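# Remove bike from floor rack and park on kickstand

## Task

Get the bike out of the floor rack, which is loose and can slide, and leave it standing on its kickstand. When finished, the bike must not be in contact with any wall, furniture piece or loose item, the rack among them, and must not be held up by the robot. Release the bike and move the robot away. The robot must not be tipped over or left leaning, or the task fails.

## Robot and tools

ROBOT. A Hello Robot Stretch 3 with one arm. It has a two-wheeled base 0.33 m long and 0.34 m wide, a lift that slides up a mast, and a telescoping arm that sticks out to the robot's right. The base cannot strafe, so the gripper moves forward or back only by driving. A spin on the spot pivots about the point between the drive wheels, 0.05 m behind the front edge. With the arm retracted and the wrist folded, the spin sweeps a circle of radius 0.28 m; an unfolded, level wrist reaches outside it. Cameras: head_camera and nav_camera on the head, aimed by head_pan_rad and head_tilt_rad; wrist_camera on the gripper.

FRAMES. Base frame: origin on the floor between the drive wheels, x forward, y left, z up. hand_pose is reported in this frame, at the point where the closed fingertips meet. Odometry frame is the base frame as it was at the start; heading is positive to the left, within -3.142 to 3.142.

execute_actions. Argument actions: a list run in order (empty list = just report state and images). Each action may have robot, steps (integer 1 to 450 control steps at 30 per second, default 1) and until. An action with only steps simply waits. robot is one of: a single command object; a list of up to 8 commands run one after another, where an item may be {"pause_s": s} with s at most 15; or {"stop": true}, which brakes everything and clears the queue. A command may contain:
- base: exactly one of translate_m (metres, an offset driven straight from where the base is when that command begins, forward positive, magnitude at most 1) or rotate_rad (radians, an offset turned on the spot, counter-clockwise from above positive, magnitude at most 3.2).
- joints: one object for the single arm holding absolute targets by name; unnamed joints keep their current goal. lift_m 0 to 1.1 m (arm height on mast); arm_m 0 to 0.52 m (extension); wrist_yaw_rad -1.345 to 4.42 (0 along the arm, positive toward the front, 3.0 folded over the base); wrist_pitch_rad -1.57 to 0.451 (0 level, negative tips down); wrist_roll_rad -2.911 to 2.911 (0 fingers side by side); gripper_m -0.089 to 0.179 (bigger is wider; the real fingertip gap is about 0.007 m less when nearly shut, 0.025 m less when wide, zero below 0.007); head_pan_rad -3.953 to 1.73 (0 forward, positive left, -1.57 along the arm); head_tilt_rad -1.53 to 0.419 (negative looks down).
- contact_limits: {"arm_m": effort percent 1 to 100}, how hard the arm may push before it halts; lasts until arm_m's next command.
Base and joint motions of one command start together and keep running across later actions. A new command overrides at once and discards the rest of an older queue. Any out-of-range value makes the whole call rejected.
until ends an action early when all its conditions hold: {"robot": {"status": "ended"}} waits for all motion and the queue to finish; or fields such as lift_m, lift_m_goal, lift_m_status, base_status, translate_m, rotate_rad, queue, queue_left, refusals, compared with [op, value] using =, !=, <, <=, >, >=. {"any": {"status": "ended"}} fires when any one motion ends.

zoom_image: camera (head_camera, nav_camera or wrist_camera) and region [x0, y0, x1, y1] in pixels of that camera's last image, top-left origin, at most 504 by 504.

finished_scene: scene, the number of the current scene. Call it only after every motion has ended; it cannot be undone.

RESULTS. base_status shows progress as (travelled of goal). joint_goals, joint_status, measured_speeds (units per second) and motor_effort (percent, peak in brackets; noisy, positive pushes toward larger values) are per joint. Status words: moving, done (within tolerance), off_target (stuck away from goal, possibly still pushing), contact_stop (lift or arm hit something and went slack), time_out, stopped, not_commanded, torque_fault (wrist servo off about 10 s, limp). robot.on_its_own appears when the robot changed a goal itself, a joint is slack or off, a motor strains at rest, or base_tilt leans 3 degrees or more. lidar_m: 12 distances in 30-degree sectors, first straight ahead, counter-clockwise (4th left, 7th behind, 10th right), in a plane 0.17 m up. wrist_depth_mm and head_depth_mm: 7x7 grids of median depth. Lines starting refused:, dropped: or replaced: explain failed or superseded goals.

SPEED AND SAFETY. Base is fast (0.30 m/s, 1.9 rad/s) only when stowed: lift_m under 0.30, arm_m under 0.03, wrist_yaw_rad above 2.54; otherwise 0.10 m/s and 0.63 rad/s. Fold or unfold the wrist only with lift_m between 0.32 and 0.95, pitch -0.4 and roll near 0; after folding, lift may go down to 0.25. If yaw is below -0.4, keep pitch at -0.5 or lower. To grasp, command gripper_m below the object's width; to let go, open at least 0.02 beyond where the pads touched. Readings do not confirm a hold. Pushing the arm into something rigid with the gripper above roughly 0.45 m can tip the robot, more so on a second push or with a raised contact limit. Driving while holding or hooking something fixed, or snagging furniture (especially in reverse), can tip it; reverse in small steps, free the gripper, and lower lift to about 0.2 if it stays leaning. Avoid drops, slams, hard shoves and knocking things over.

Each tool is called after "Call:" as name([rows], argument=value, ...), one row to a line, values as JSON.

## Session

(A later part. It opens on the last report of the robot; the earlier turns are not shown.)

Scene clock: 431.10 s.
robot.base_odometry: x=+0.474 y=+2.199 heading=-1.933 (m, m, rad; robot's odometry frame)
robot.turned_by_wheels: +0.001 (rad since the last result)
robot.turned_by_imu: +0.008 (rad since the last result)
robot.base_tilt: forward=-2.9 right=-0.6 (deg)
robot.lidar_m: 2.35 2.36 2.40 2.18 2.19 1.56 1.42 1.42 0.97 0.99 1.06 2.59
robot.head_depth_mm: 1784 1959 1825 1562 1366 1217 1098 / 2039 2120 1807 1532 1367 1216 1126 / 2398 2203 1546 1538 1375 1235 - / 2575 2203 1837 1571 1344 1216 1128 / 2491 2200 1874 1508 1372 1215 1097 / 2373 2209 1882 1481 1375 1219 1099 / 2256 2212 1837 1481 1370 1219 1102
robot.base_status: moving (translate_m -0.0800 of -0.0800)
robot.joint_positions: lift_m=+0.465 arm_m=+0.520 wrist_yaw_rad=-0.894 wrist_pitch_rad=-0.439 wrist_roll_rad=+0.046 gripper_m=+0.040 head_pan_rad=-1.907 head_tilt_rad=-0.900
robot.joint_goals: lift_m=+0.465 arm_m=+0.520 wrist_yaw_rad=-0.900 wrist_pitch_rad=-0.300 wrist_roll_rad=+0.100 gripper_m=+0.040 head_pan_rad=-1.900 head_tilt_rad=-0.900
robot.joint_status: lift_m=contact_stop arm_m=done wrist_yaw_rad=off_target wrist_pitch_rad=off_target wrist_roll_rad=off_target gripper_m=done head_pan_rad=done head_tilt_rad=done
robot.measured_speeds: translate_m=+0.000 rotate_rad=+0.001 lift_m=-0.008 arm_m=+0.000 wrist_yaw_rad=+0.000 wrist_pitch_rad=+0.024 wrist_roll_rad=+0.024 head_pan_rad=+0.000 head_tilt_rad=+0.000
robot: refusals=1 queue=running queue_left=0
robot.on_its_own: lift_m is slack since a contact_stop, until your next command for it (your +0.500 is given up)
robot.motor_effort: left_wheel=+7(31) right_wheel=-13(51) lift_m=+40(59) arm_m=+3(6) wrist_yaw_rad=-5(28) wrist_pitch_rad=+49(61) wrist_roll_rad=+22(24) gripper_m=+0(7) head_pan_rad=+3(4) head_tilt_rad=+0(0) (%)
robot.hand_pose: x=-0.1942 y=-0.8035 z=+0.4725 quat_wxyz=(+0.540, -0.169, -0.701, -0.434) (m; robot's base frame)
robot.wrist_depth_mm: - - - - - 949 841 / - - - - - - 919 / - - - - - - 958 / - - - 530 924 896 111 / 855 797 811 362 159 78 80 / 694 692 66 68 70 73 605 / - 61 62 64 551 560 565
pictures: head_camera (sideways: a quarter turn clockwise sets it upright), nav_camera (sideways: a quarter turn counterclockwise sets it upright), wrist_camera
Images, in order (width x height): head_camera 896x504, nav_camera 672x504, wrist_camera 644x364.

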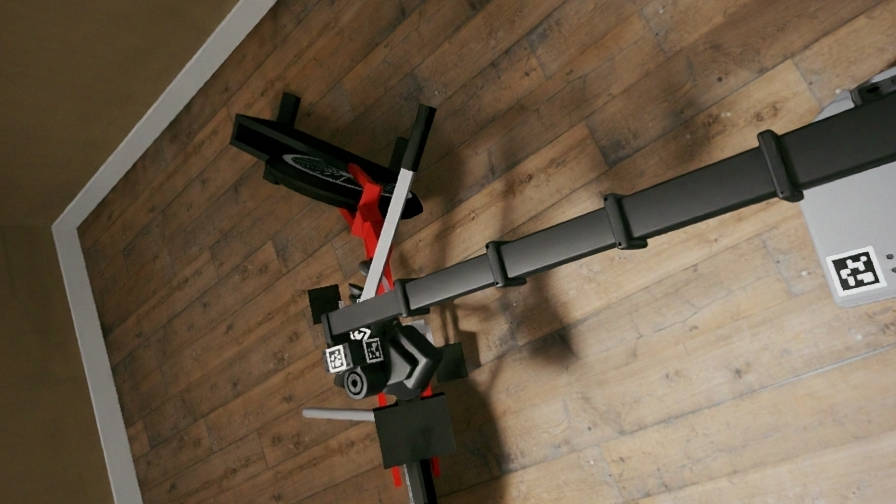

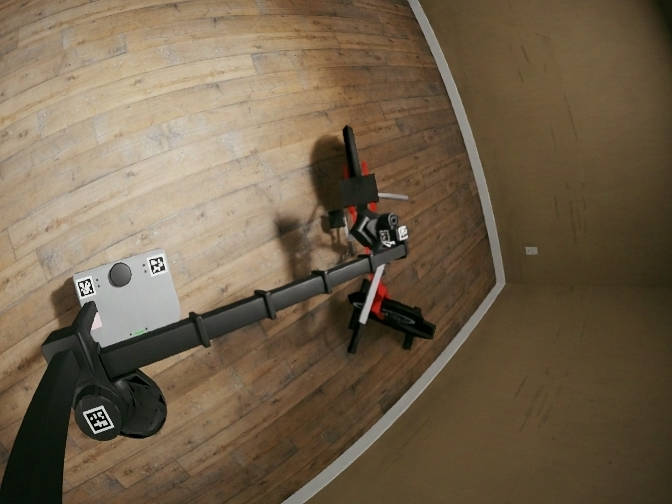

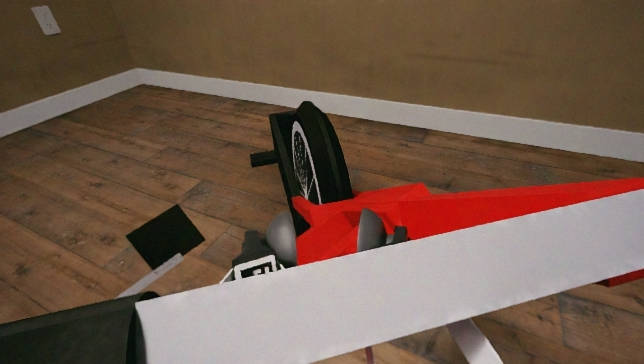

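Call:
execute_actions([
  {"robot":{"base":{"translate_m":-0.06},"joints":{"lift_m":0.465,"wrist_yaw_rad":-0.5}},"steps":45},
  {"robot":{"base":{"translate_m":-0.05},"joints":{"lift_m":0.49,"wrist_yaw_rad":-0.15}},"steps":45},
])

Scene clock: 434.30 s.
robot.base_odometry: x=+0.513 y=+2.302 heading=-1.934 (m, m, rad; robot's odometry frame)
robot.turned_by_wheels: +0.000 (rad since the last result)
robot.turned_by_imu: -0.004 (rad since the last result)
robot.base_tilt: forward=-2.2 right=-2.2 (deg)
robot.lidar_m: 2.45 2.47 2.39 2.16 2.18 1.44 1.31 1.32 0.99 1.02 1.06 2.71
robot.head_depth_mm: 1648 1802 1825 1565 1369 1217 1093 / 1875 2039 1835 1567 1368 1216 1125 / 2194 2197 1786 1536 1366 1236 - / 2486 2199 1428 1571 1362 1215 1130 / 2493 2206 1870 1535 1368 1217 1095 / 2387 2199 1888 1491 1380 1221 1095 / 2284 2197 1837 1249 1377 1217 1101
robot.base_status: moving (translate_m -0.0500 of -0.0500)
robot.joint_positions: lift_m=+0.461 arm_m=+0.520 wrist_yaw_rad=-0.161 wrist_pitch_rad=-0.427 wrist_roll_rad=+0.147 gripper_m=+0.040 head_pan_rad=-1.907 head_tilt_rad=-0.900
robot.joint_goals: lift_m=+0.461 arm_m=+0.520 wrist_yaw_rad=-0.150 wrist_pitch_rad=-0.300 wrist_roll_rad=+0.100 gripper_m=+0.040 head_pan_rad=-1.900 head_tilt_rad=-0.900
robot.joint_status: lift_m=contact_stop arm_m=done wrist_yaw_rad=done wrist_pitch_rad=off_target wrist_roll_rad=off_target gripper_m=done head_pan_rad=done head_tilt_rad=done
robot.measured_speeds: translate_m=+0.000 rotate_rad=+0.000 lift_m=-0.007 arm_m=+0.000 wrist_yaw_rad=-0.020 wrist_pitch_rad=+0.000 wrist_roll_rad=+0.000 head_pan_rad=+0.000 head_tilt_rad=+0.000
robot: refusals=1 queue=running queue_left=0
robot.on_its_own: lift_m is slack since a contact_stop, until your next command for it (your +0.490 is given up)
robot.motor_effort: left_wheel=+0(24) right_wheel=-3(19) lift_m=+38(59) arm_m=+6(10) wrist_yaw_rad=+11(42) wrist_pitch_rad=+45(61) wrist_roll_rad=-19(25) gripper_m=-2(10) head_pan_rad=+4(4) head_tilt_rad=+0(0) (%)
robot.hand_pose: x=-0.0573 y=-0.8848 z=+0.4717 quat_wxyz=(+0.624, +0.079, -0.748, -0.212) (m; robot's base frame)
robot.wrist_depth_mm: - - - - - - 905 / - - - - - - 948 / - - - - - 523 957 / - - - 969 888 385 816 / - 78 79 761 759 304 184 / 772 70 66 62 57 177 150 / 686 358 64 58 54 50 48
pictures: head_camera (sideways: a quarter turn clockwise sets it upright), nav_camera (sideways: a quarter turn counterclockwise sets it upright), wrist_camera
Images, in order (width x height): head_camera 896x504, nav_camera 672x504, wrist_camera 644x364.

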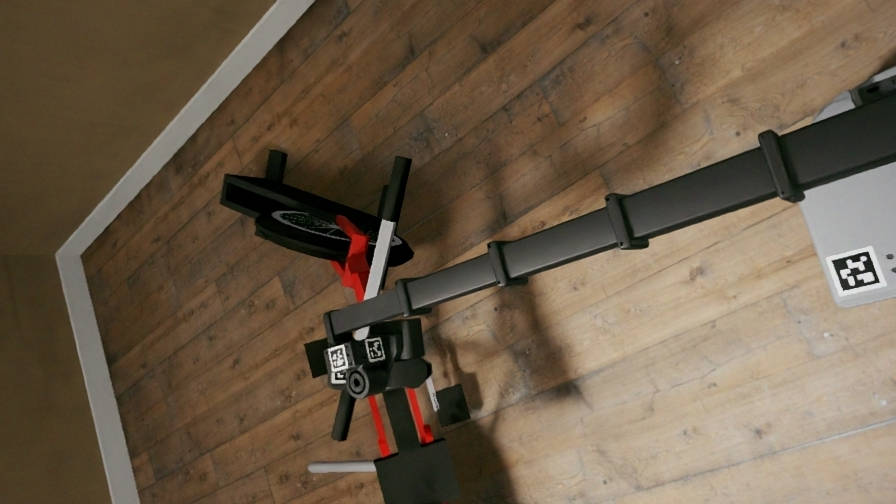

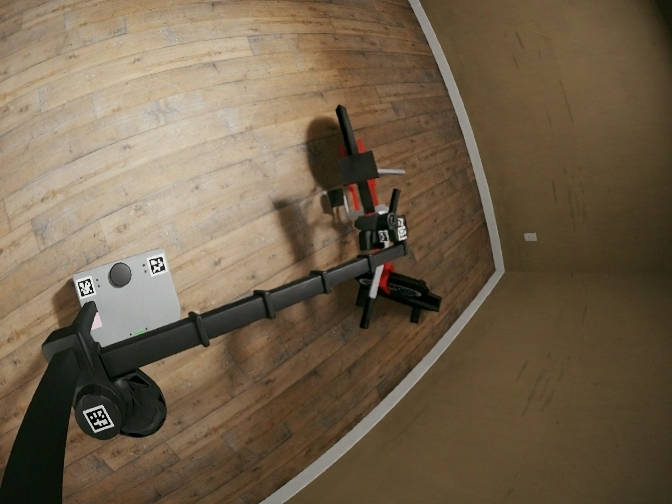

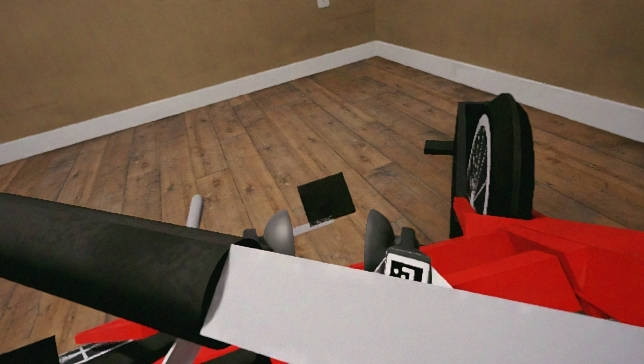

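Call:
execute_actions([
  {"robot":{"joints":{"lift_m":0.36,"arm_m":0.42}},"steps":45},
  {"robot":{"joints":{"lift_m":0.2,"arm_m":0.33}},"steps":55},
  {"robot":{"joints":{"lift_m":0.04,"arm_m":0.28,"wrist_pitch_rad":-0.35}},"steps":60},
  {"robot":{"joints":{"arm_m":0.1,"head_pan_rad":-1.57,"head_tilt_rad":-1.0}},"steps":70},
])

Scene clock: 442.20 s.
robot.base_odometry: x=+0.513 y=+2.302 heading=-1.934 (m, m, rad; robot's odometry frame)
robot.turned_by_wheels: +0.000 (rad since the last result)
robot.turned_by_imu: +0.000 (rad since the last result)
robot.base_tilt: forward=-2.4 right=-1.2 (deg)
robot.lidar_m: 2.46 2.47 2.39 2.16 2.18 1.45 1.31 1.32 0.87 0.58 0.97 2.72
robot.head_depth_mm: 2264 1925 1608 1466 1312 1183 1088 / 2288 1818 1406 1428 1298 1191 - / 2282 1944 1609 1451 1290 1217 - / 2294 1936 1677 1354 1318 1192 - / 2286 1937 1454 1432 1318 1191 1086 / 2248 1940 1444 1429 1320 1193 1086 / 2231 1943 1641 1455 1321 1195 1087
robot.base_status: done (translate_m -0.0500 of -0.0500)
robot.joint_positions: lift_m=+0.088 arm_m=+0.100 wrist_yaw_rad=-0.168 wrist_pitch_rad=-0.371 wrist_roll_rad=+0.107 gripper_m=+0.040 head_pan_rad=-1.577 head_tilt_rad=-0.988
robot.joint_goals: lift_m=+0.088 arm_m=+0.100 wrist_yaw_rad=-0.169 wrist_pitch_rad=-0.350 wrist_roll_rad=+0.100 gripper_m=+0.040 head_pan_rad=-1.570 head_tilt_rad=-1.000
robot.joint_status: lift_m=contact_stop arm_m=moving wrist_yaw_rad=done wrist_pitch_rad=off_target wrist_roll_rad=off_target gripper_m=done head_pan_rad=done head_tilt_rad=done
robot.measured_speeds: translate_m=+0.000 rotate_rad=+0.000 lift_m=+0.000 arm_m=+0.000 wrist_yaw_rad=+0.000 wrist_pitch_rad=+0.000 wrist_roll_rad=+0.000 head_pan_rad=+0.000 head_tilt_rad=+0.000
robot: refusals=1 queue=running queue_left=0
robot.on_its_own: lift_m is slack since a contact_stop, until your next command for it (your +0.040 is given up)
robot.motor_effort: left_wheel=+1(19) right_wheel=-1(38) lift_m=+30(50) arm_m=-4(18) wrist_yaw_rad=-1(42) wrist_pitch_rad=+7(54) wrist_roll_rad=-3(47) gripper_m=+0(10) head_pan_rad=+5(34) head_tilt_rad=-4(10) (%)
robot.hand_pose: x=-0.0599 y=-0.4722 z=+0.1117 quat_wxyz=(+0.643, +0.062, -0.739, -0.192) (m; robot's base frame)
robot.wrist_depth_mm: - - 546 499 518 - 904 / 440 467 468 376 370 665 619 / 271 303 232 243 271 485 445 / 291 320 448 422 381 333 282 / 364 355 359 335 325 305 289 / 315 299 298 274 265 257 245 / 268 256 244 234 225 219 212
pictures: head_camera (sideways: a quarter turn clockwise sets it upright), nav_camera (sideways: a quarter turn counterclockwise sets it upright), wrist_camera
Images, in order (width x height): head_camera 896x504, nav_camera 672x504, wrist_camera 644x364.

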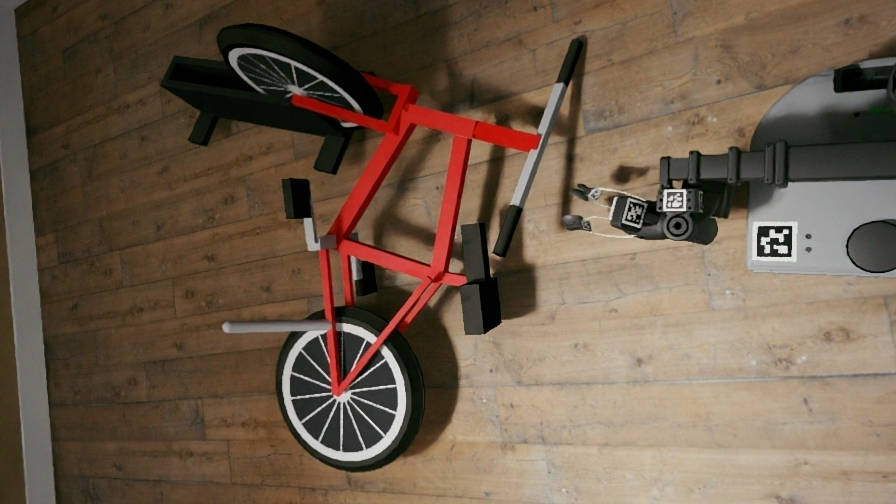

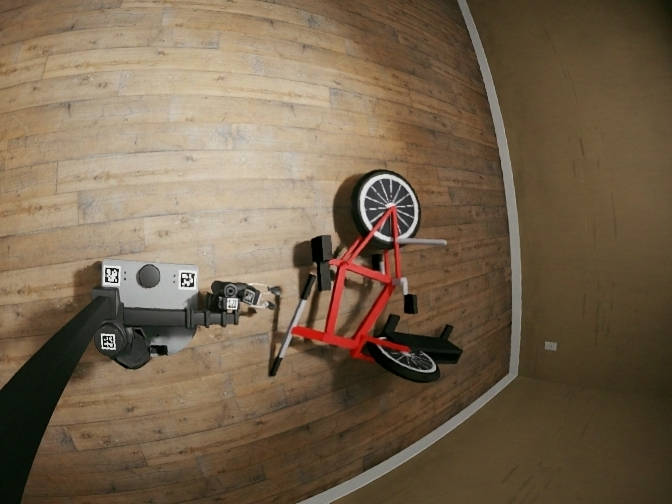

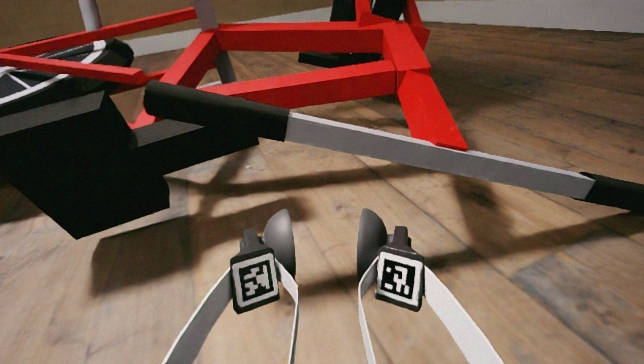

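Call:
execute_actions([
  {"robot":[{"joints":{"lift_m":0.45,"wrist_pitch_rad":-0.45}},{"base":{"rotate_rad":-0.8},"joints":{"arm_m":0.0,"wrist_yaw_rad":1.57,"gripper_m":0.1,"wrist_roll_rad":0.25}},{"base":{"translate_m":0.47}},{"base":{"rotate_rad":-0.86},"joints":{"arm_m":0.35,"head_pan_rad":-1.0}}],"steps":450,"until":{"robot":{"status":"ended"}}},
  {"robot":{"joints":{"lift_m":0.2}},"steps":200,"until":{"robot":{"status":"ended","lift_m":["<",0.21]}}},
])

Scene clock: 460.60 s.
robot.base_odometry: x=+0.082 y=+2.115 heading=+2.690 (m, m, rad; robot's odometry frame)
robot.turned_by_wheels: -1.660 (rad since the last result)
robot.turned_by_imu: -1.665 (rad since the last result)
robot.base_tilt: forward=-2.4 right=-1.3 (deg)
robot.lidar_m: 0.51 0.68 2.49 2.19 2.19 2.58 2.54 2.55 1.81 1.58 0.39 0.39
robot.head_depth_mm: 1414 1654 1663 1475 1288 1187 1084 / 1473 1722 1677 1471 1298 1189 - / 1531 1800 1674 1470 1297 1188 - / 1585 1837 1675 1475 1275 1190 1113 / 1660 1880 1641 1401 1277 1190 1090 / 1716 1911 1300 1406 1280 1194 1088 / 1809 1942 1493 1434 1262 1164 1089
robot.base_status: done (rotate_rad -0.8599 of -0.8600)
robot.joint_positions: lift_m=+0.200 arm_m=+0.350 wrist_yaw_rad=+1.569 wrist_pitch_rad=-0.462 wrist_roll_rad=+0.244 gripper_m=+0.100 head_pan_rad=-1.007 head_tilt_rad=-0.988
robot.joint_goals: lift_m=+0.200 arm_m=+0.350 wrist_yaw_rad=+1.570 wrist_pitch_rad=-0.450 wrist_roll_rad=+0.250 gripper_m=+0.100 head_pan_rad=-1.000 head_tilt_rad=-1.000
robot.joint_status: lift_m=done arm_m=done wrist_yaw_rad=done wrist_pitch_rad=done wrist_roll_rad=done gripper_m=done head_pan_rad=done head_tilt_rad=done
robot.measured_speeds: translate_m=+0.000 rotate_rad=+0.000 lift_m=+0.000 arm_m=+0.000 wrist_yaw_rad=+0.000 wrist_pitch_rad=+0.000 wrist_roll_rad=+0.000 head_pan_rad=+0.000 head_tilt_rad=+0.000
robot: refusals=1 queue=done queue_left=0
robot.motor_effort: left_wheel=+3(9) right_wheel=-3(9) lift_m=+27(35) arm_m=+5(4) wrist_yaw_rad=+2(4) wrist_pitch_rad=+4(7) wrist_roll_rad=+2(4) gripper_m=+1(80) head_pan_rad=+4(46) head_tilt_rad=-4(5) (%)
robot.hand_pose: x=+0.1973 y=-0.4952 z=+0.2031 quat_wxyz=(+0.552, +0.641, -0.443, +0.296) (m; robot's base frame)
robot.wrist_depth_mm: - - - 556 - 860 726 / - - 548 472 762 659 572 / 543 597 754 574 580 525 475 / 488 417 394 473 479 434 408 / 326 345 484 427 415 369 342 / 345 381 382 344 298 284 295 / 405 382 353 331 309 289 270
pictures: head_camera (sideways: a quarter turn clockwise sets it upright), nav_camera (sideways: a quarter turn counterclockwise sets it upright), wrist_camera
Images, in order (width x height): head_camera 896x504, nav_camera 672x504, wrist_camera 644x364.

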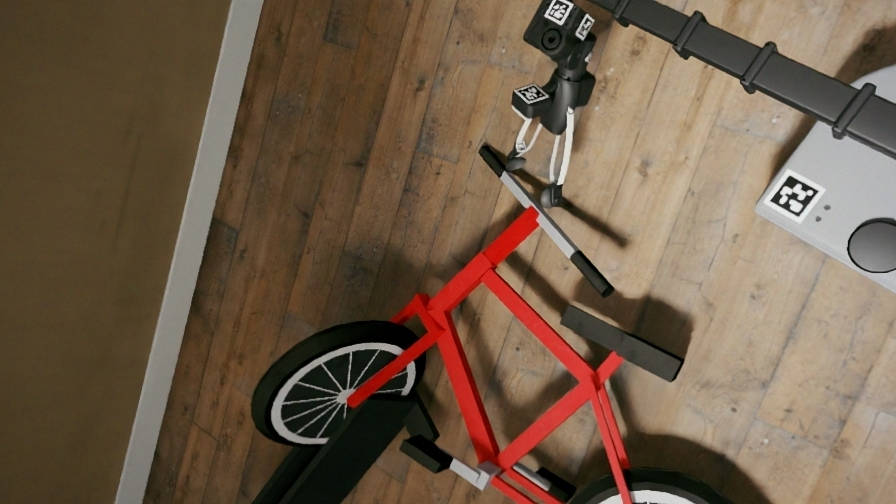

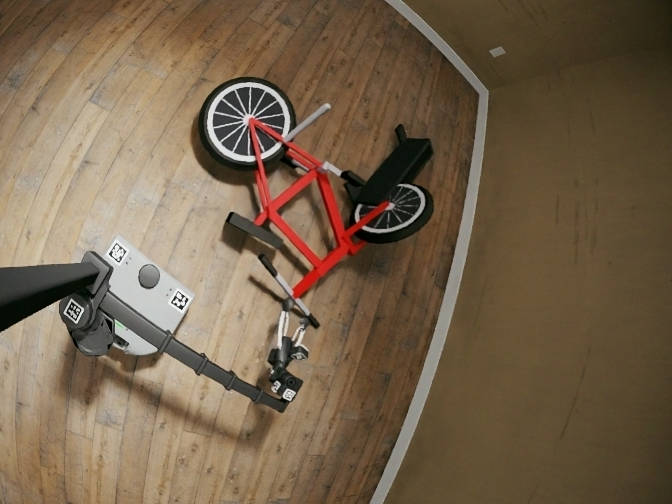

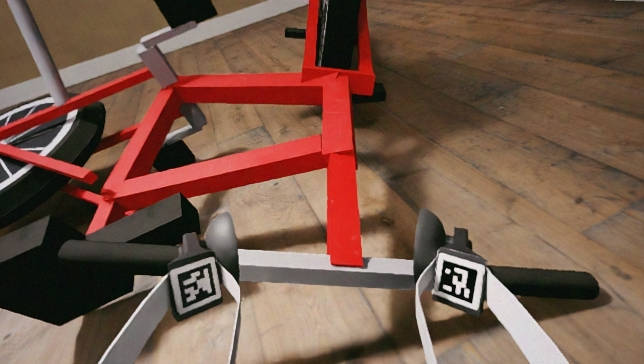

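Well aligned.

Call:
execute_actions([
  {"robot":{"joints":{"lift_m":0.04,"wrist_pitch_rad":-0.42,"arm_m":0.36,"wrist_roll_rad":0.3,"head_pan_rad":-0.8}},"steps":75},
  {"robot":{"base":{"translate_m":0.13}},"steps":70},
  {"robot":{"joints":{"wrist_pitch_rad":-0.3}},"steps":15},
])

Scene clock: 466.13 s.
robot.base_odometry: x=-0.035 y=+2.172 heading=+2.689 (m, m, rad; robot's odometry frame)
robot.turned_by_wheels: -0.001 (rad since the last result)
robot.turned_by_imu: -0.006 (rad since the last result)
robot.base_tilt: forward=-3.4 right=-1.5 (deg)
robot.lidar_m: 0.47 0.53 2.45 2.22 2.22 2.60 2.67 2.67 1.77 1.55 0.32 0.29
robot.head_depth_mm: 1430 1663 1664 1470 1332 1187 1074 / 1515 1765 1663 1474 1273 1190 1116 / 1610 1849 1676 1426 1284 1191 - / 1712 1896 1259 1337 1317 1156 1114 / 1840 1939 1450 1408 1279 1190 1090 / 1981 1929 1585 1474 1161 1103 1088 / 2126 1942 1681 1479 1119 1056 1090
robot.base_status: moving (translate_m +0.1300 of +0.1300)
robot.joint_positions: lift_m=+0.040 arm_m=+0.360 wrist_yaw_rad=+1.564 wrist_pitch_rad=-0.436 wrist_roll_rad=+0.332 gripper_m=+0.100 head_pan_rad=-0.807 head_tilt_rad=-0.988
robot.joint_goals: lift_m=+0.040 arm_m=+0.360 wrist_yaw_rad=+1.570 wrist_pitch_rad=-0.300 wrist_roll_rad=+0.300 gripper_m=+0.100 head_pan_rad=-0.800 head_tilt_rad=-1.000
robot.joint_status: lift_m=done arm_m=done wrist_yaw_rad=done wrist_pitch_rad=moving wrist_roll_rad=done gripper_m=done head_pan_rad=done head_tilt_rad=done
robot.measured_speeds: translate_m=+0.000 rotate_rad=+0.000 lift_m=+0.000 arm_m=+0.000 wrist_yaw_rad=+0.000 wrist_pitch_rad=+0.000 wrist_roll_rad=+0.000 head_pan_rad=+0.000 head_tilt_rad=+0.000
robot: refusals=1 queue=running queue_left=0
robot.motor_effort: left_wheel=-7(33) right_wheel=+16(65) lift_m=+40(41) arm_m=+4(5) wrist_yaw_rad=+5(6) wrist_pitch_rad=+48(50) wrist_roll_rad=-13(15) gripper_m=-2(3) head_pan_rad=+5(26) head_tilt_rad=-4(4) (%)
robot.hand_pose: x=+0.2007 y=-0.5062 z=+0.0482 quat_wxyz=(+0.527, +0.649, -0.475, +0.275) (m; robot's base frame)
robot.wrist_depth_mm: 382 348 286 187 528 410 333 / 364 194 189 148 384 313 266 / 203 209 437 117 296 253 222 / 471 407 326 99 241 213 189 / 368 307 88 84 95 96 97 / - 75 78 79 82 83 85 / 147 80 82 161 150 141 131
pictures: head_camera (sideways: a quarter turn clockwise sets it upright), nav_camera (sideways: a quarter turn counterclockwise sets it upright), wrist_camera
Images, in order (width x height): head_camera 896x504, nav_camera 672x504, wrist_camera 644x364.

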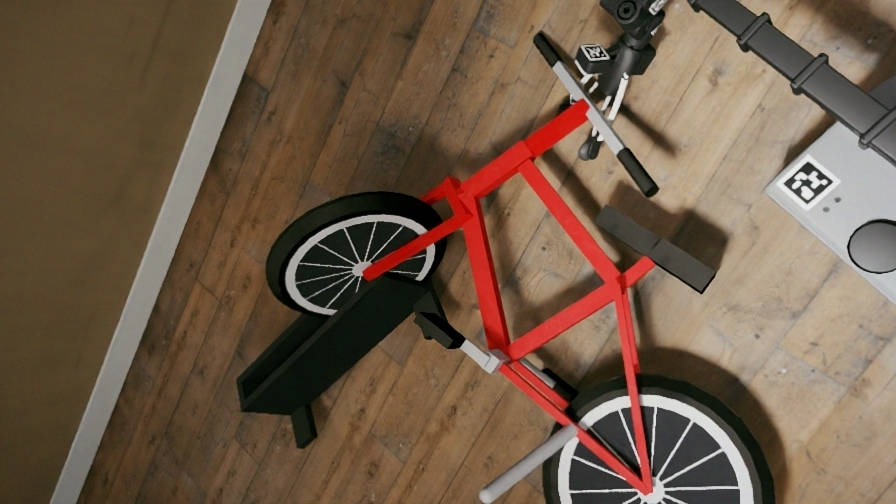

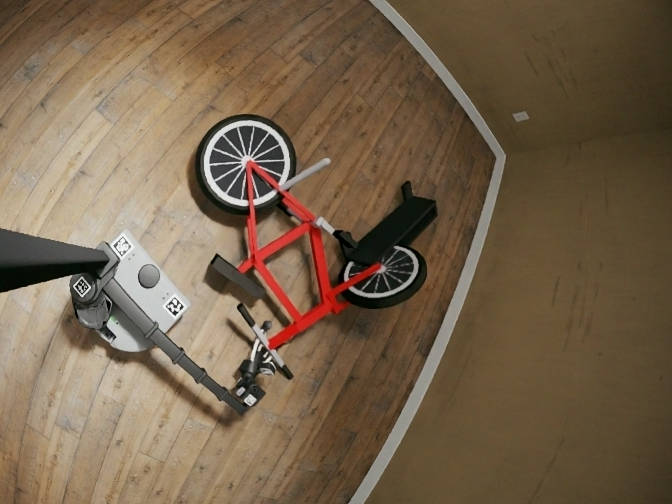

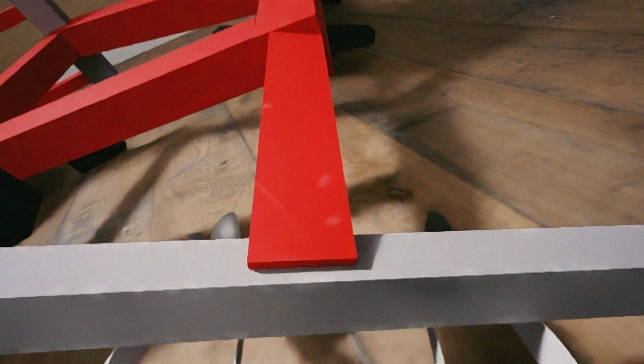

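Call:
execute_actions([
  {"robot":{"joints":{"lift_m":0.15,"wrist_pitch_rad":-0.2,"arm_m":0.375}},"steps":40},
  {"robot":{"base":{"translate_m":0.04},"joints":{"lift_m":0.30,"gripper_m":0.07}},"steps":50},
  {"robot":{"base":{"translate_m":0.10},"joints":{"lift_m":0.38,"wrist_roll_rad":0.1}},"steps":50},
  {"robot":{"base":{"translate_m":0.10},"joints":{"lift_m":0.42,"wrist_roll_rad":0.0}},"steps":45},
])

Scene clock: 472.43 s.
robot.base_odometry: x=-0.249 y=+2.276 heading=+2.689 (m, m, rad; robot's odometry frame)
robot.turned_by_wheels: +0.000 (rad since the last result)
robot.turned_by_imu: -0.003 (rad since the last result)
robot.base_tilt: forward=-2.2 right=-1.4 (deg)
robot.lidar_m: 0.15 - 0.15 2.28 2.28 2.66 2.89 2.90 1.71 1.49 0.68 0.21
robot.head_depth_mm: 1379 1582 1671 1471 1310 1189 1112 / 1454 1703 1667 1447 1296 1193 1098 / 1546 1801 1671 1400 975 872 - / 1653 1867 1664 1196 1299 1157 1116 / 1760 1930 1675 1405 1177 983 899 / 1894 1945 1579 1481 1322 1079 966 / 2044 1940 1680 1475 1321 1191 1077
robot.base_status: moving (translate_m +0.0979 of +0.1000)
robot.joint_positions: lift_m=+0.419 arm_m=+0.375 wrist_yaw_rad=+1.563 wrist_pitch_rad=-0.377 wrist_roll_rad=-0.016 gripper_m=+0.070 head_pan_rad=-0.807 head_tilt_rad=-0.988
robot.joint_goals: lift_m=+0.420 arm_m=+0.375 wrist_yaw_rad=+1.570 wrist_pitch_rad=-0.200 wrist_roll_rad=+0.000 gripper_m=+0.070 head_pan_rad=-0.800 head_tilt_rad=-1.000
robot.joint_status: lift_m=moving arm_m=done wrist_yaw_rad=done wrist_pitch_rad=off_target wrist_roll_rad=moving gripper_m=done head_pan_rad=done head_tilt_rad=done
robot.measured_speeds: translate_m=+0.027 rotate_rad=-0.001 lift_m=+0.000 arm_m=+0.000 wrist_yaw_rad=+0.000 wrist_pitch_rad=+0.000 wrist_roll_rad=+0.000 head_pan_rad=+0.000 head_tilt_rad=+0.000
robot: refusals=1 queue=running queue_left=0
robot.motor_effort: left_wheel=-11(17) right_wheel=+23(45) lift_m=+46(54) arm_m=+1(7) wrist_yaw_rad=+6(22) wrist_pitch_rad=+63(75) wrist_roll_rad=+5(17) gripper_m=+2(84) head_pan_rad=+5(4) head_tilt_rad=-4(4) (%)
robot.hand_pose: x=+0.2080 y=-0.5218 z=+0.4413 quat_wxyz=(+0.590, +0.580, -0.395, +0.400) (m; robot's base frame)
robot.wrist_depth_mm: - - - - - - 826 / - - - - - - 850 / - - - - - - 841 / - 907 - 474 - - 885 / 817 102 103 105 106 108 110 / 428 106 99 613 367 634 624 / 202 462 555 562 566 564 562
pictures: head_camera (sideways: a quarter turn clockwise sets it upright), nav_camera (sideways: a quarter turn counterclockwise sets it upright), wrist_camera
replaced: robot.wrist_roll_rad: its motion had ended off_target
Images, in order (width x height): head_camera 896x504, nav_camera 672x504, wrist_camera 644x364.

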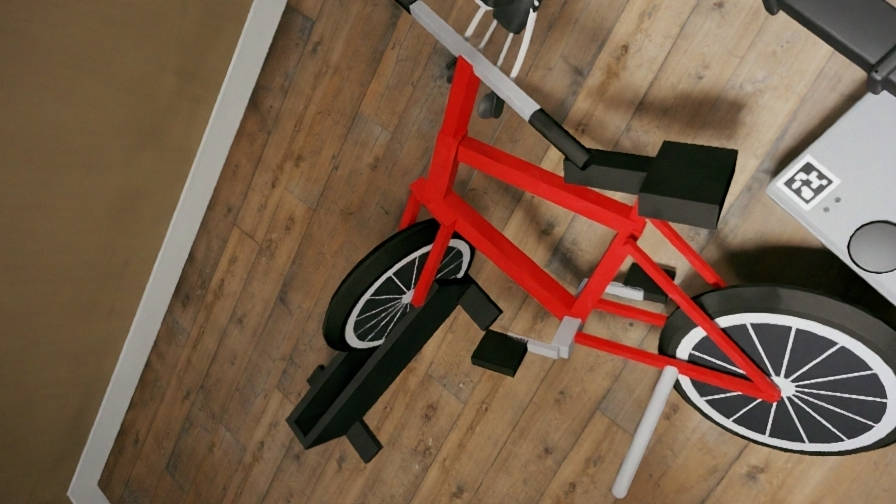

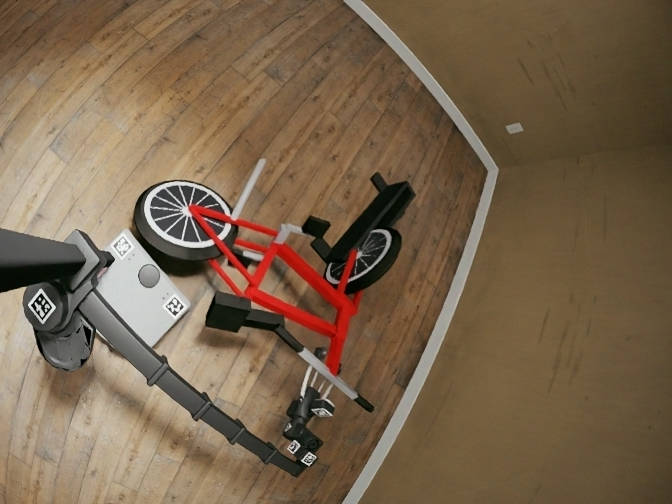

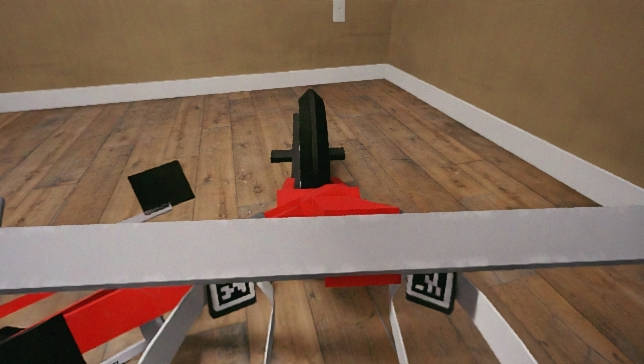

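Call:
execute_actions([
  {"robot":{"base":{"rotate_rad":0.2},"joints":{"lift_m":0.44,"wrist_yaw_rad":1.42,"arm_m":0.41}},"steps":40},
  {"robot":{"base":{"rotate_rad":0.2},"joints":{"lift_m":0.48,"wrist_yaw_rad":1.27,"arm_m":0.46}},"steps":40},
])

Scene clock: 475.30 s.
robot.base_odometry: x=-0.251 y=+2.277 heading=+3.087 (m, m, rad; robot's odometry frame)
robot.turned_by_wheels: +0.398 (rad since the last result)
robot.turned_by_imu: +0.391 (rad since the last result)
robot.base_tilt: forward=-2.9 right=-0.7 (deg)
robot.lidar_m: 0.16 2.03 2.30 2.28 2.48 2.93 2.90 1.88 1.50 1.49 0.56 0.19
robot.head_depth_mm: 1661 1822 1667 1412 1309 1183 1106 / 1855 1935 1668 1112 913 1187 1100 / 2076 1928 1275 1404 1098 1186 - / 2131 1936 1555 1425 1158 997 1113 / 2011 1935 1641 1469 1281 1019 1075 / 1870 1932 1676 1483 1297 1174 1089 / 1766 1894 1683 1479 1319 1197 1090
robot.base_status: moving (rotate_rad +0.1992 of +0.2000)
robot.joint_positions: lift_m=+0.479 arm_m=+0.460 wrist_yaw_rad=+1.266 wrist_pitch_rad=-0.399 wrist_roll_rad=-0.031 gripper_m=+0.070 head_pan_rad=-0.807 head_tilt_rad=-0.988
robot.joint_goals: lift_m=+0.480 arm_m=+0.460 wrist_yaw_rad=+1.270 wrist_pitch_rad=-0.200 wrist_roll_rad=+0.000 gripper_m=+0.070 head_pan_rad=-0.800 head_tilt_rad=-1.000
robot.joint_status: lift_m=moving arm_m=moving wrist_yaw_rad=moving wrist_pitch_rad=off_target wrist_roll_rad=done gripper_m=done head_pan_rad=done head_tilt_rad=done
robot.measured_speeds: translate_m=+0.000 rotate_rad=+0.000 lift_m=+0.000 arm_m=+0.000 wrist_yaw_rad=+0.000 wrist_pitch_rad=+0.000 wrist_roll_rad=+0.000 head_pan_rad=+0.000 head_tilt_rad=+0.000
robot: refusals=1 queue=running queue_left=0
robot.motor_effort: left_wheel=-14(34) right_wheel=+23(59) lift_m=+51(53) arm_m=+8(7) wrist_yaw_rad=+3(31) wrist_pitch_rad=+71(73) wrist_roll_rad=+13(16) gripper_m=+0(3) head_pan_rad=+4(5) head_tilt_rad=-3(5) (%)
robot.hand_pose: x=+0.1949 y=-0.6726 z=+0.4960 quat_wxyz=(+0.649, +0.518, -0.465, +0.305) (m; robot's base frame)
robot.wrist_depth_mm: - - - - - - 788 / - - - - - - 829 / - - - - - - 834 / - - - 956 - - 803 / 859 98 101 104 106 109 113 / 96 95 97 526 113 707 721 / 602 221 597 615 598 609 600
pictures: head_camera (sideways: a quarter turn clockwise sets it upright), nav_camera (sideways: a quarter turn counterclockwise sets it upright), wrist_camera
Images, in order (width x height): head_camera 896x504, nav_camera 672x504, wrist_camera 644x364.

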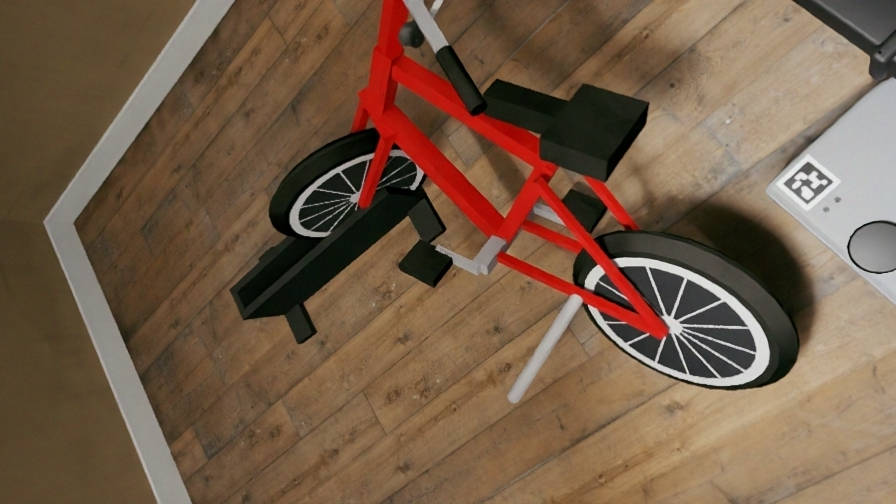

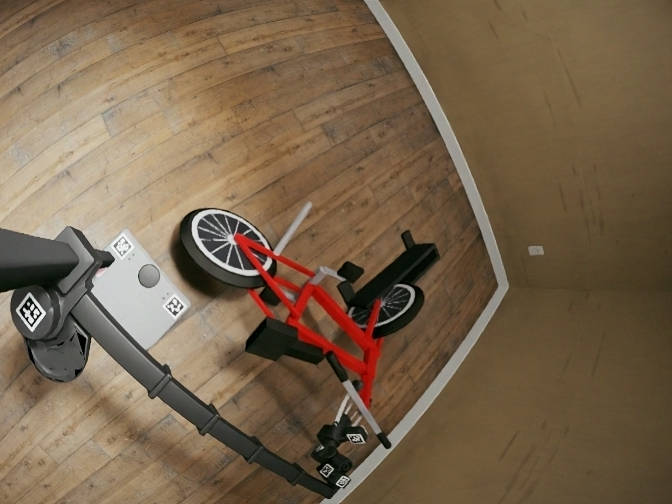

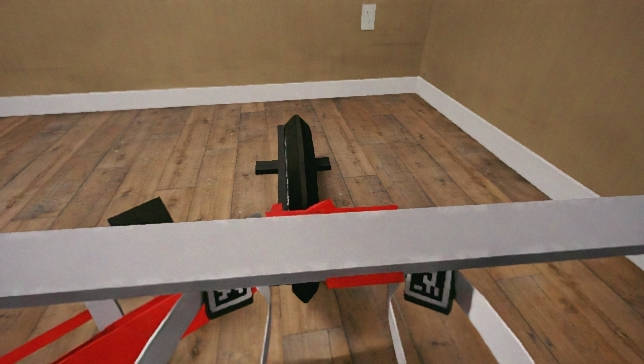

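Call:
execute_actions([
  {"robot":{"base":{"rotate_rad":0.17},"joints":{"lift_m":0.48,"wrist_yaw_rad":1.2}},"steps":35},
  {"robot":{"base":{"rotate_rad":0.17},"joints":{"lift_m":0.50,"wrist_yaw_rad":1.15,"head_pan_rad":-1.1,"head_tilt_rad":-0.85}},"steps":35},
])

Scene clock: 477.80 s.
robot.base_odometry: x=-0.251 y=+2.277 heading=-2.857 (m, m, rad; robot's odometry frame)
robot.turned_by_wheels: +0.339 (rad since the last result)
robot.turned_by_imu: +0.173 (rad since the last result)
robot.base_tilt: forward=-2.9 right=-1.0 (deg)
robot.lidar_m: 0.15 2.20 2.27 2.28 2.71 2.92 2.75 1.69 1.49 1.50 0.31 0.15
robot.head_depth_mm: 1470 1638 1804 1680 1398 1232 1112 / 1603 1802 1895 1559 1400 1209 1102 / 1750 2015 1946 1353 939 1171 1103 / 1951 2207 1943 1261 1197 1169 1071 / 2043 2244 1932 1457 1351 1046 912 / 1874 2121 1933 1595 1408 1214 1064 / 1739 1942 1937 1636 1405 1238 1107
robot.base_status: moving (rotate_rad +0.1695 of +0.1700)
robot.joint_positions: lift_m=+0.499 arm_m=+0.460 wrist_yaw_rad=+1.129 wrist_pitch_rad=-0.362 wrist_roll_rad=-0.028 gripper_m=+0.070 head_pan_rad=-1.095 head_tilt_rad=-0.851
robot.joint_goals: lift_m=+0.500 arm_m=+0.460 wrist_yaw_rad=+1.150 wrist_pitch_rad=-0.200 wrist_roll_rad=+0.000 gripper_m=+0.070 head_pan_rad=-1.100 head_tilt_rad=-0.850
robot.joint_status: lift_m=moving arm_m=done wrist_yaw_rad=moving wrist_pitch_rad=off_target wrist_roll_rad=done gripper_m=done head_pan_rad=done head_tilt_rad=done
robot.measured_speeds: translate_m=-0.001 rotate_rad=+0.010 lift_m=+0.000 arm_m=+0.000 wrist_yaw_rad=+0.060 wrist_pitch_rad=+0.048 wrist_roll_rad=+0.000 head_pan_rad=+0.000 head_tilt_rad=+0.000
robot: refusals=1 queue=running queue_left=0
robot.motor_effort: left_wheel=-16(97) right_wheel=+9(73) lift_m=+47(56) arm_m=-2(6) wrist_yaw_rad=+17(41) wrist_pitch_rad=+57(72) wrist_roll_rad=+11(15) gripper_m=-5(6) head_pan_rad=-2(33) head_tilt_rad=+0(11) (%)
robot.hand_pose: x=+0.1876 y=-0.7040 z=+0.5249 quat_wxyz=(+0.663, +0.476, -0.510, +0.271) (m; robot's base frame)
robot.wrist_depth_mm: - - - - - - 861 / - - - - - - 873 / - - - - - - 895 / - - - - - - 131 / 925 96 99 103 109 117 781 / 87 90 97 485 730 767 759 / 629 628 224 650 639 647 652
pictures: head_camera (sideways: a quarter turn clockwise sets it upright), nav_camera (sideways: a quarter turn counterclockwise sets it upright), wrist_camera
Images, in order (width x height): head_camera 896x504, nav_camera 672x504, wrist_camera 644x364.

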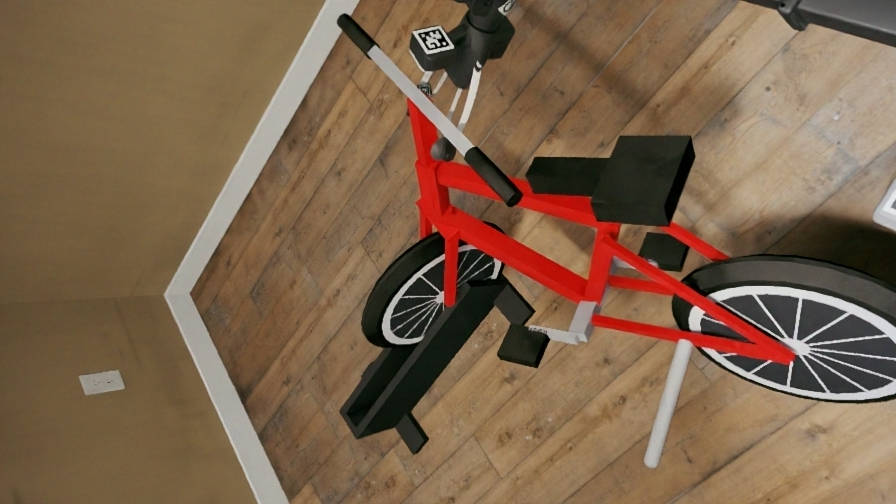

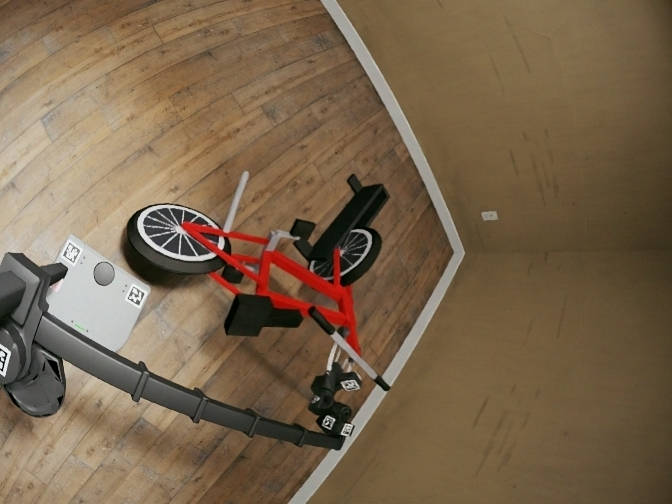

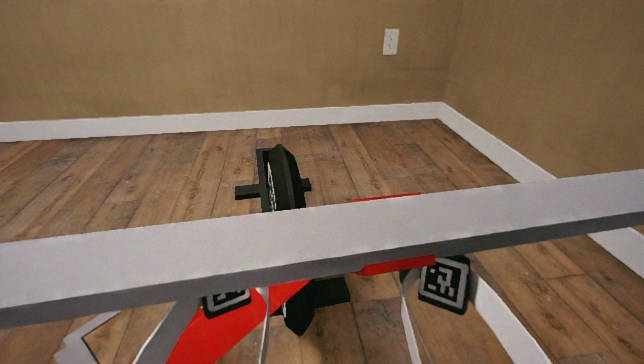

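Call:
execute_actions([
  {"robot":{"joints":{"lift_m":0.54,"wrist_yaw_rad":1.35,"arm_m":0.43}},"steps":30},
  {"robot":{"base":{"translate_m":0.06},"joints":{"lift_m":0.56}},"steps":40},
])

Scene clock: 480.30 s.
robot.base_odometry: x=-0.309 y=+2.260 heading=-2.858 (m, m, rad; robot's odometry frame)
robot.turned_by_wheels: -0.001 (rad since the last result)
robot.turned_by_imu: -0.006 (rad since the last result)
robot.base_tilt: forward=-2.2 right=-2.1 (deg)
robot.lidar_m: - 2.16 2.25 2.26 2.67 2.98 2.81 1.71 1.51 1.52 0.24 0.15
robot.head_depth_mm: 1490 1653 1812 1699 1405 1238 1102 / 1611 1819 1921 1557 1407 1217 1104 / 1768 2011 1932 1140 910 844 1102 / 1954 2203 1927 1247 1154 1114 874 / 1985 2205 1946 1453 1358 1111 935 / 1829 2063 1946 1603 1403 1219 1108 / 1694 1889 1947 1635 1407 1239 1109
robot.base_status: moving (translate_m +0.0600 of +0.0600)
robot.joint_positions: lift_m=+0.535 arm_m=+0.431 wrist_yaw_rad=+1.235 wrist_pitch_rad=-0.327 wrist_roll_rad=+0.021 gripper_m=+0.070 head_pan_rad=-1.095 head_tilt_rad=-0.851
robot.joint_goals: lift_m=+0.535 arm_m=+0.430 wrist_yaw_rad=+1.285 wrist_pitch_rad=-0.200 wrist_roll_rad=+0.000 gripper_m=+0.070 head_pan_rad=-1.100 head_tilt_rad=-0.850
robot.joint_status: lift_m=contact_stop arm_m=done wrist_yaw_rad=off_target wrist_pitch_rad=off_target wrist_roll_rad=done gripper_m=done head_pan_rad=done head_tilt_rad=done
robot.measured_speeds: translate_m=+0.000 rotate_rad=+0.002 lift_m=-0.004 arm_m=+0.000 wrist_yaw_rad=+0.000 wrist_pitch_rad=+0.024 wrist_roll_rad=+0.000 head_pan_rad=+0.000 head_tilt_rad=+0.000
robot: refusals=1 queue=running queue_left=0
robot.on_its_own: wrist_yaw_rad is held at +1.285, not at your +1.350, by its stall guard, which is still easing; lift_m is slack since a contact_stop, until your next command for it (your +0.560 is given up)
robot.motor_effort: left_wheel=-22(25) right_wheel=+39(42) lift_m=+35(56) arm_m=-6(10) wrist_yaw_rad=+42(49) wrist_pitch_rad=+44(78) wrist_roll_rad=-9(12) gripper_m=-9(12) head_pan_rad=-2(4) head_tilt_rad=+0(1) (%)
robot.hand_pose: x=+0.2004 y=-0.6529 z=+0.5682 quat_wxyz=(+0.630, +0.501, -0.509, +0.305) (m; robot's base frame)
robot.wrist_depth_mm: - - - - - - - / - - - - - - - / - - - - - - - / - - - - - - 125 / 110 107 107 109 110 114 117 / 822 113 113 240 763 851 792 / 752 720 673 472 694 687 694
pictures: head_camera (sideways: a quarter turn clockwise sets it upright), nav_camera (sideways: a quarter turn counterclockwise sets it upright), wrist_camera
replaced: robot.lift_m: its motion had ended contact_stop
Images, in order (width x height): head_camera 896x504, nav_camera 672x504, wrist_camera 644x364.

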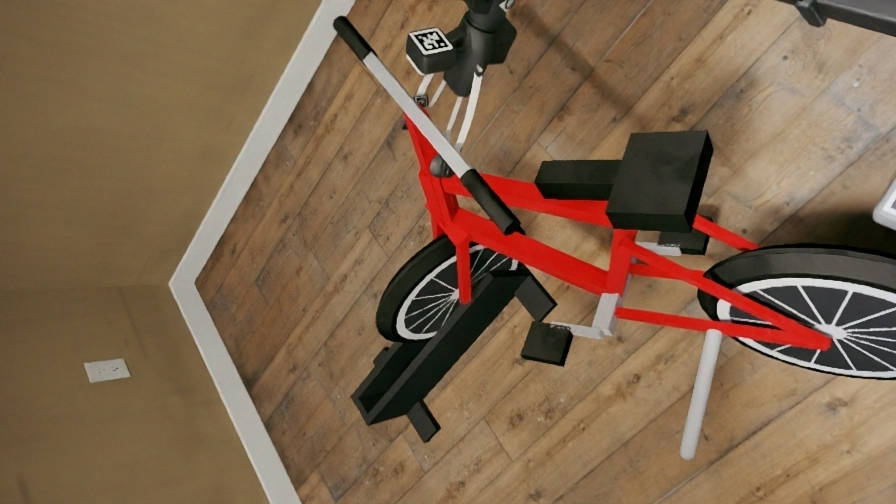

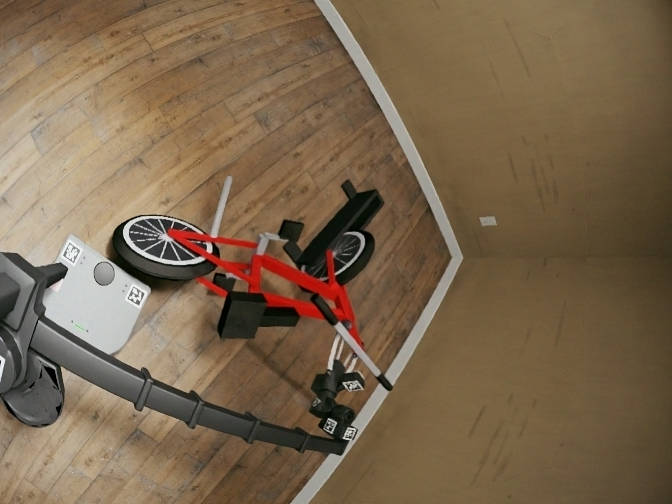

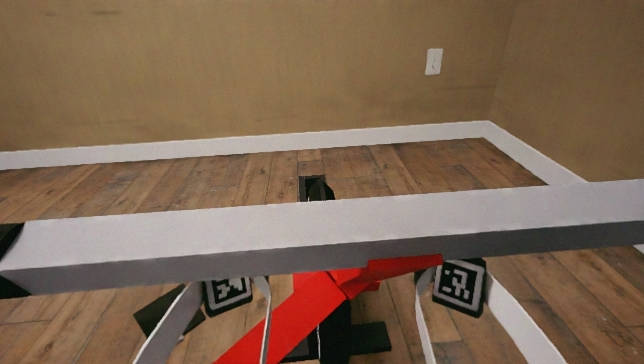

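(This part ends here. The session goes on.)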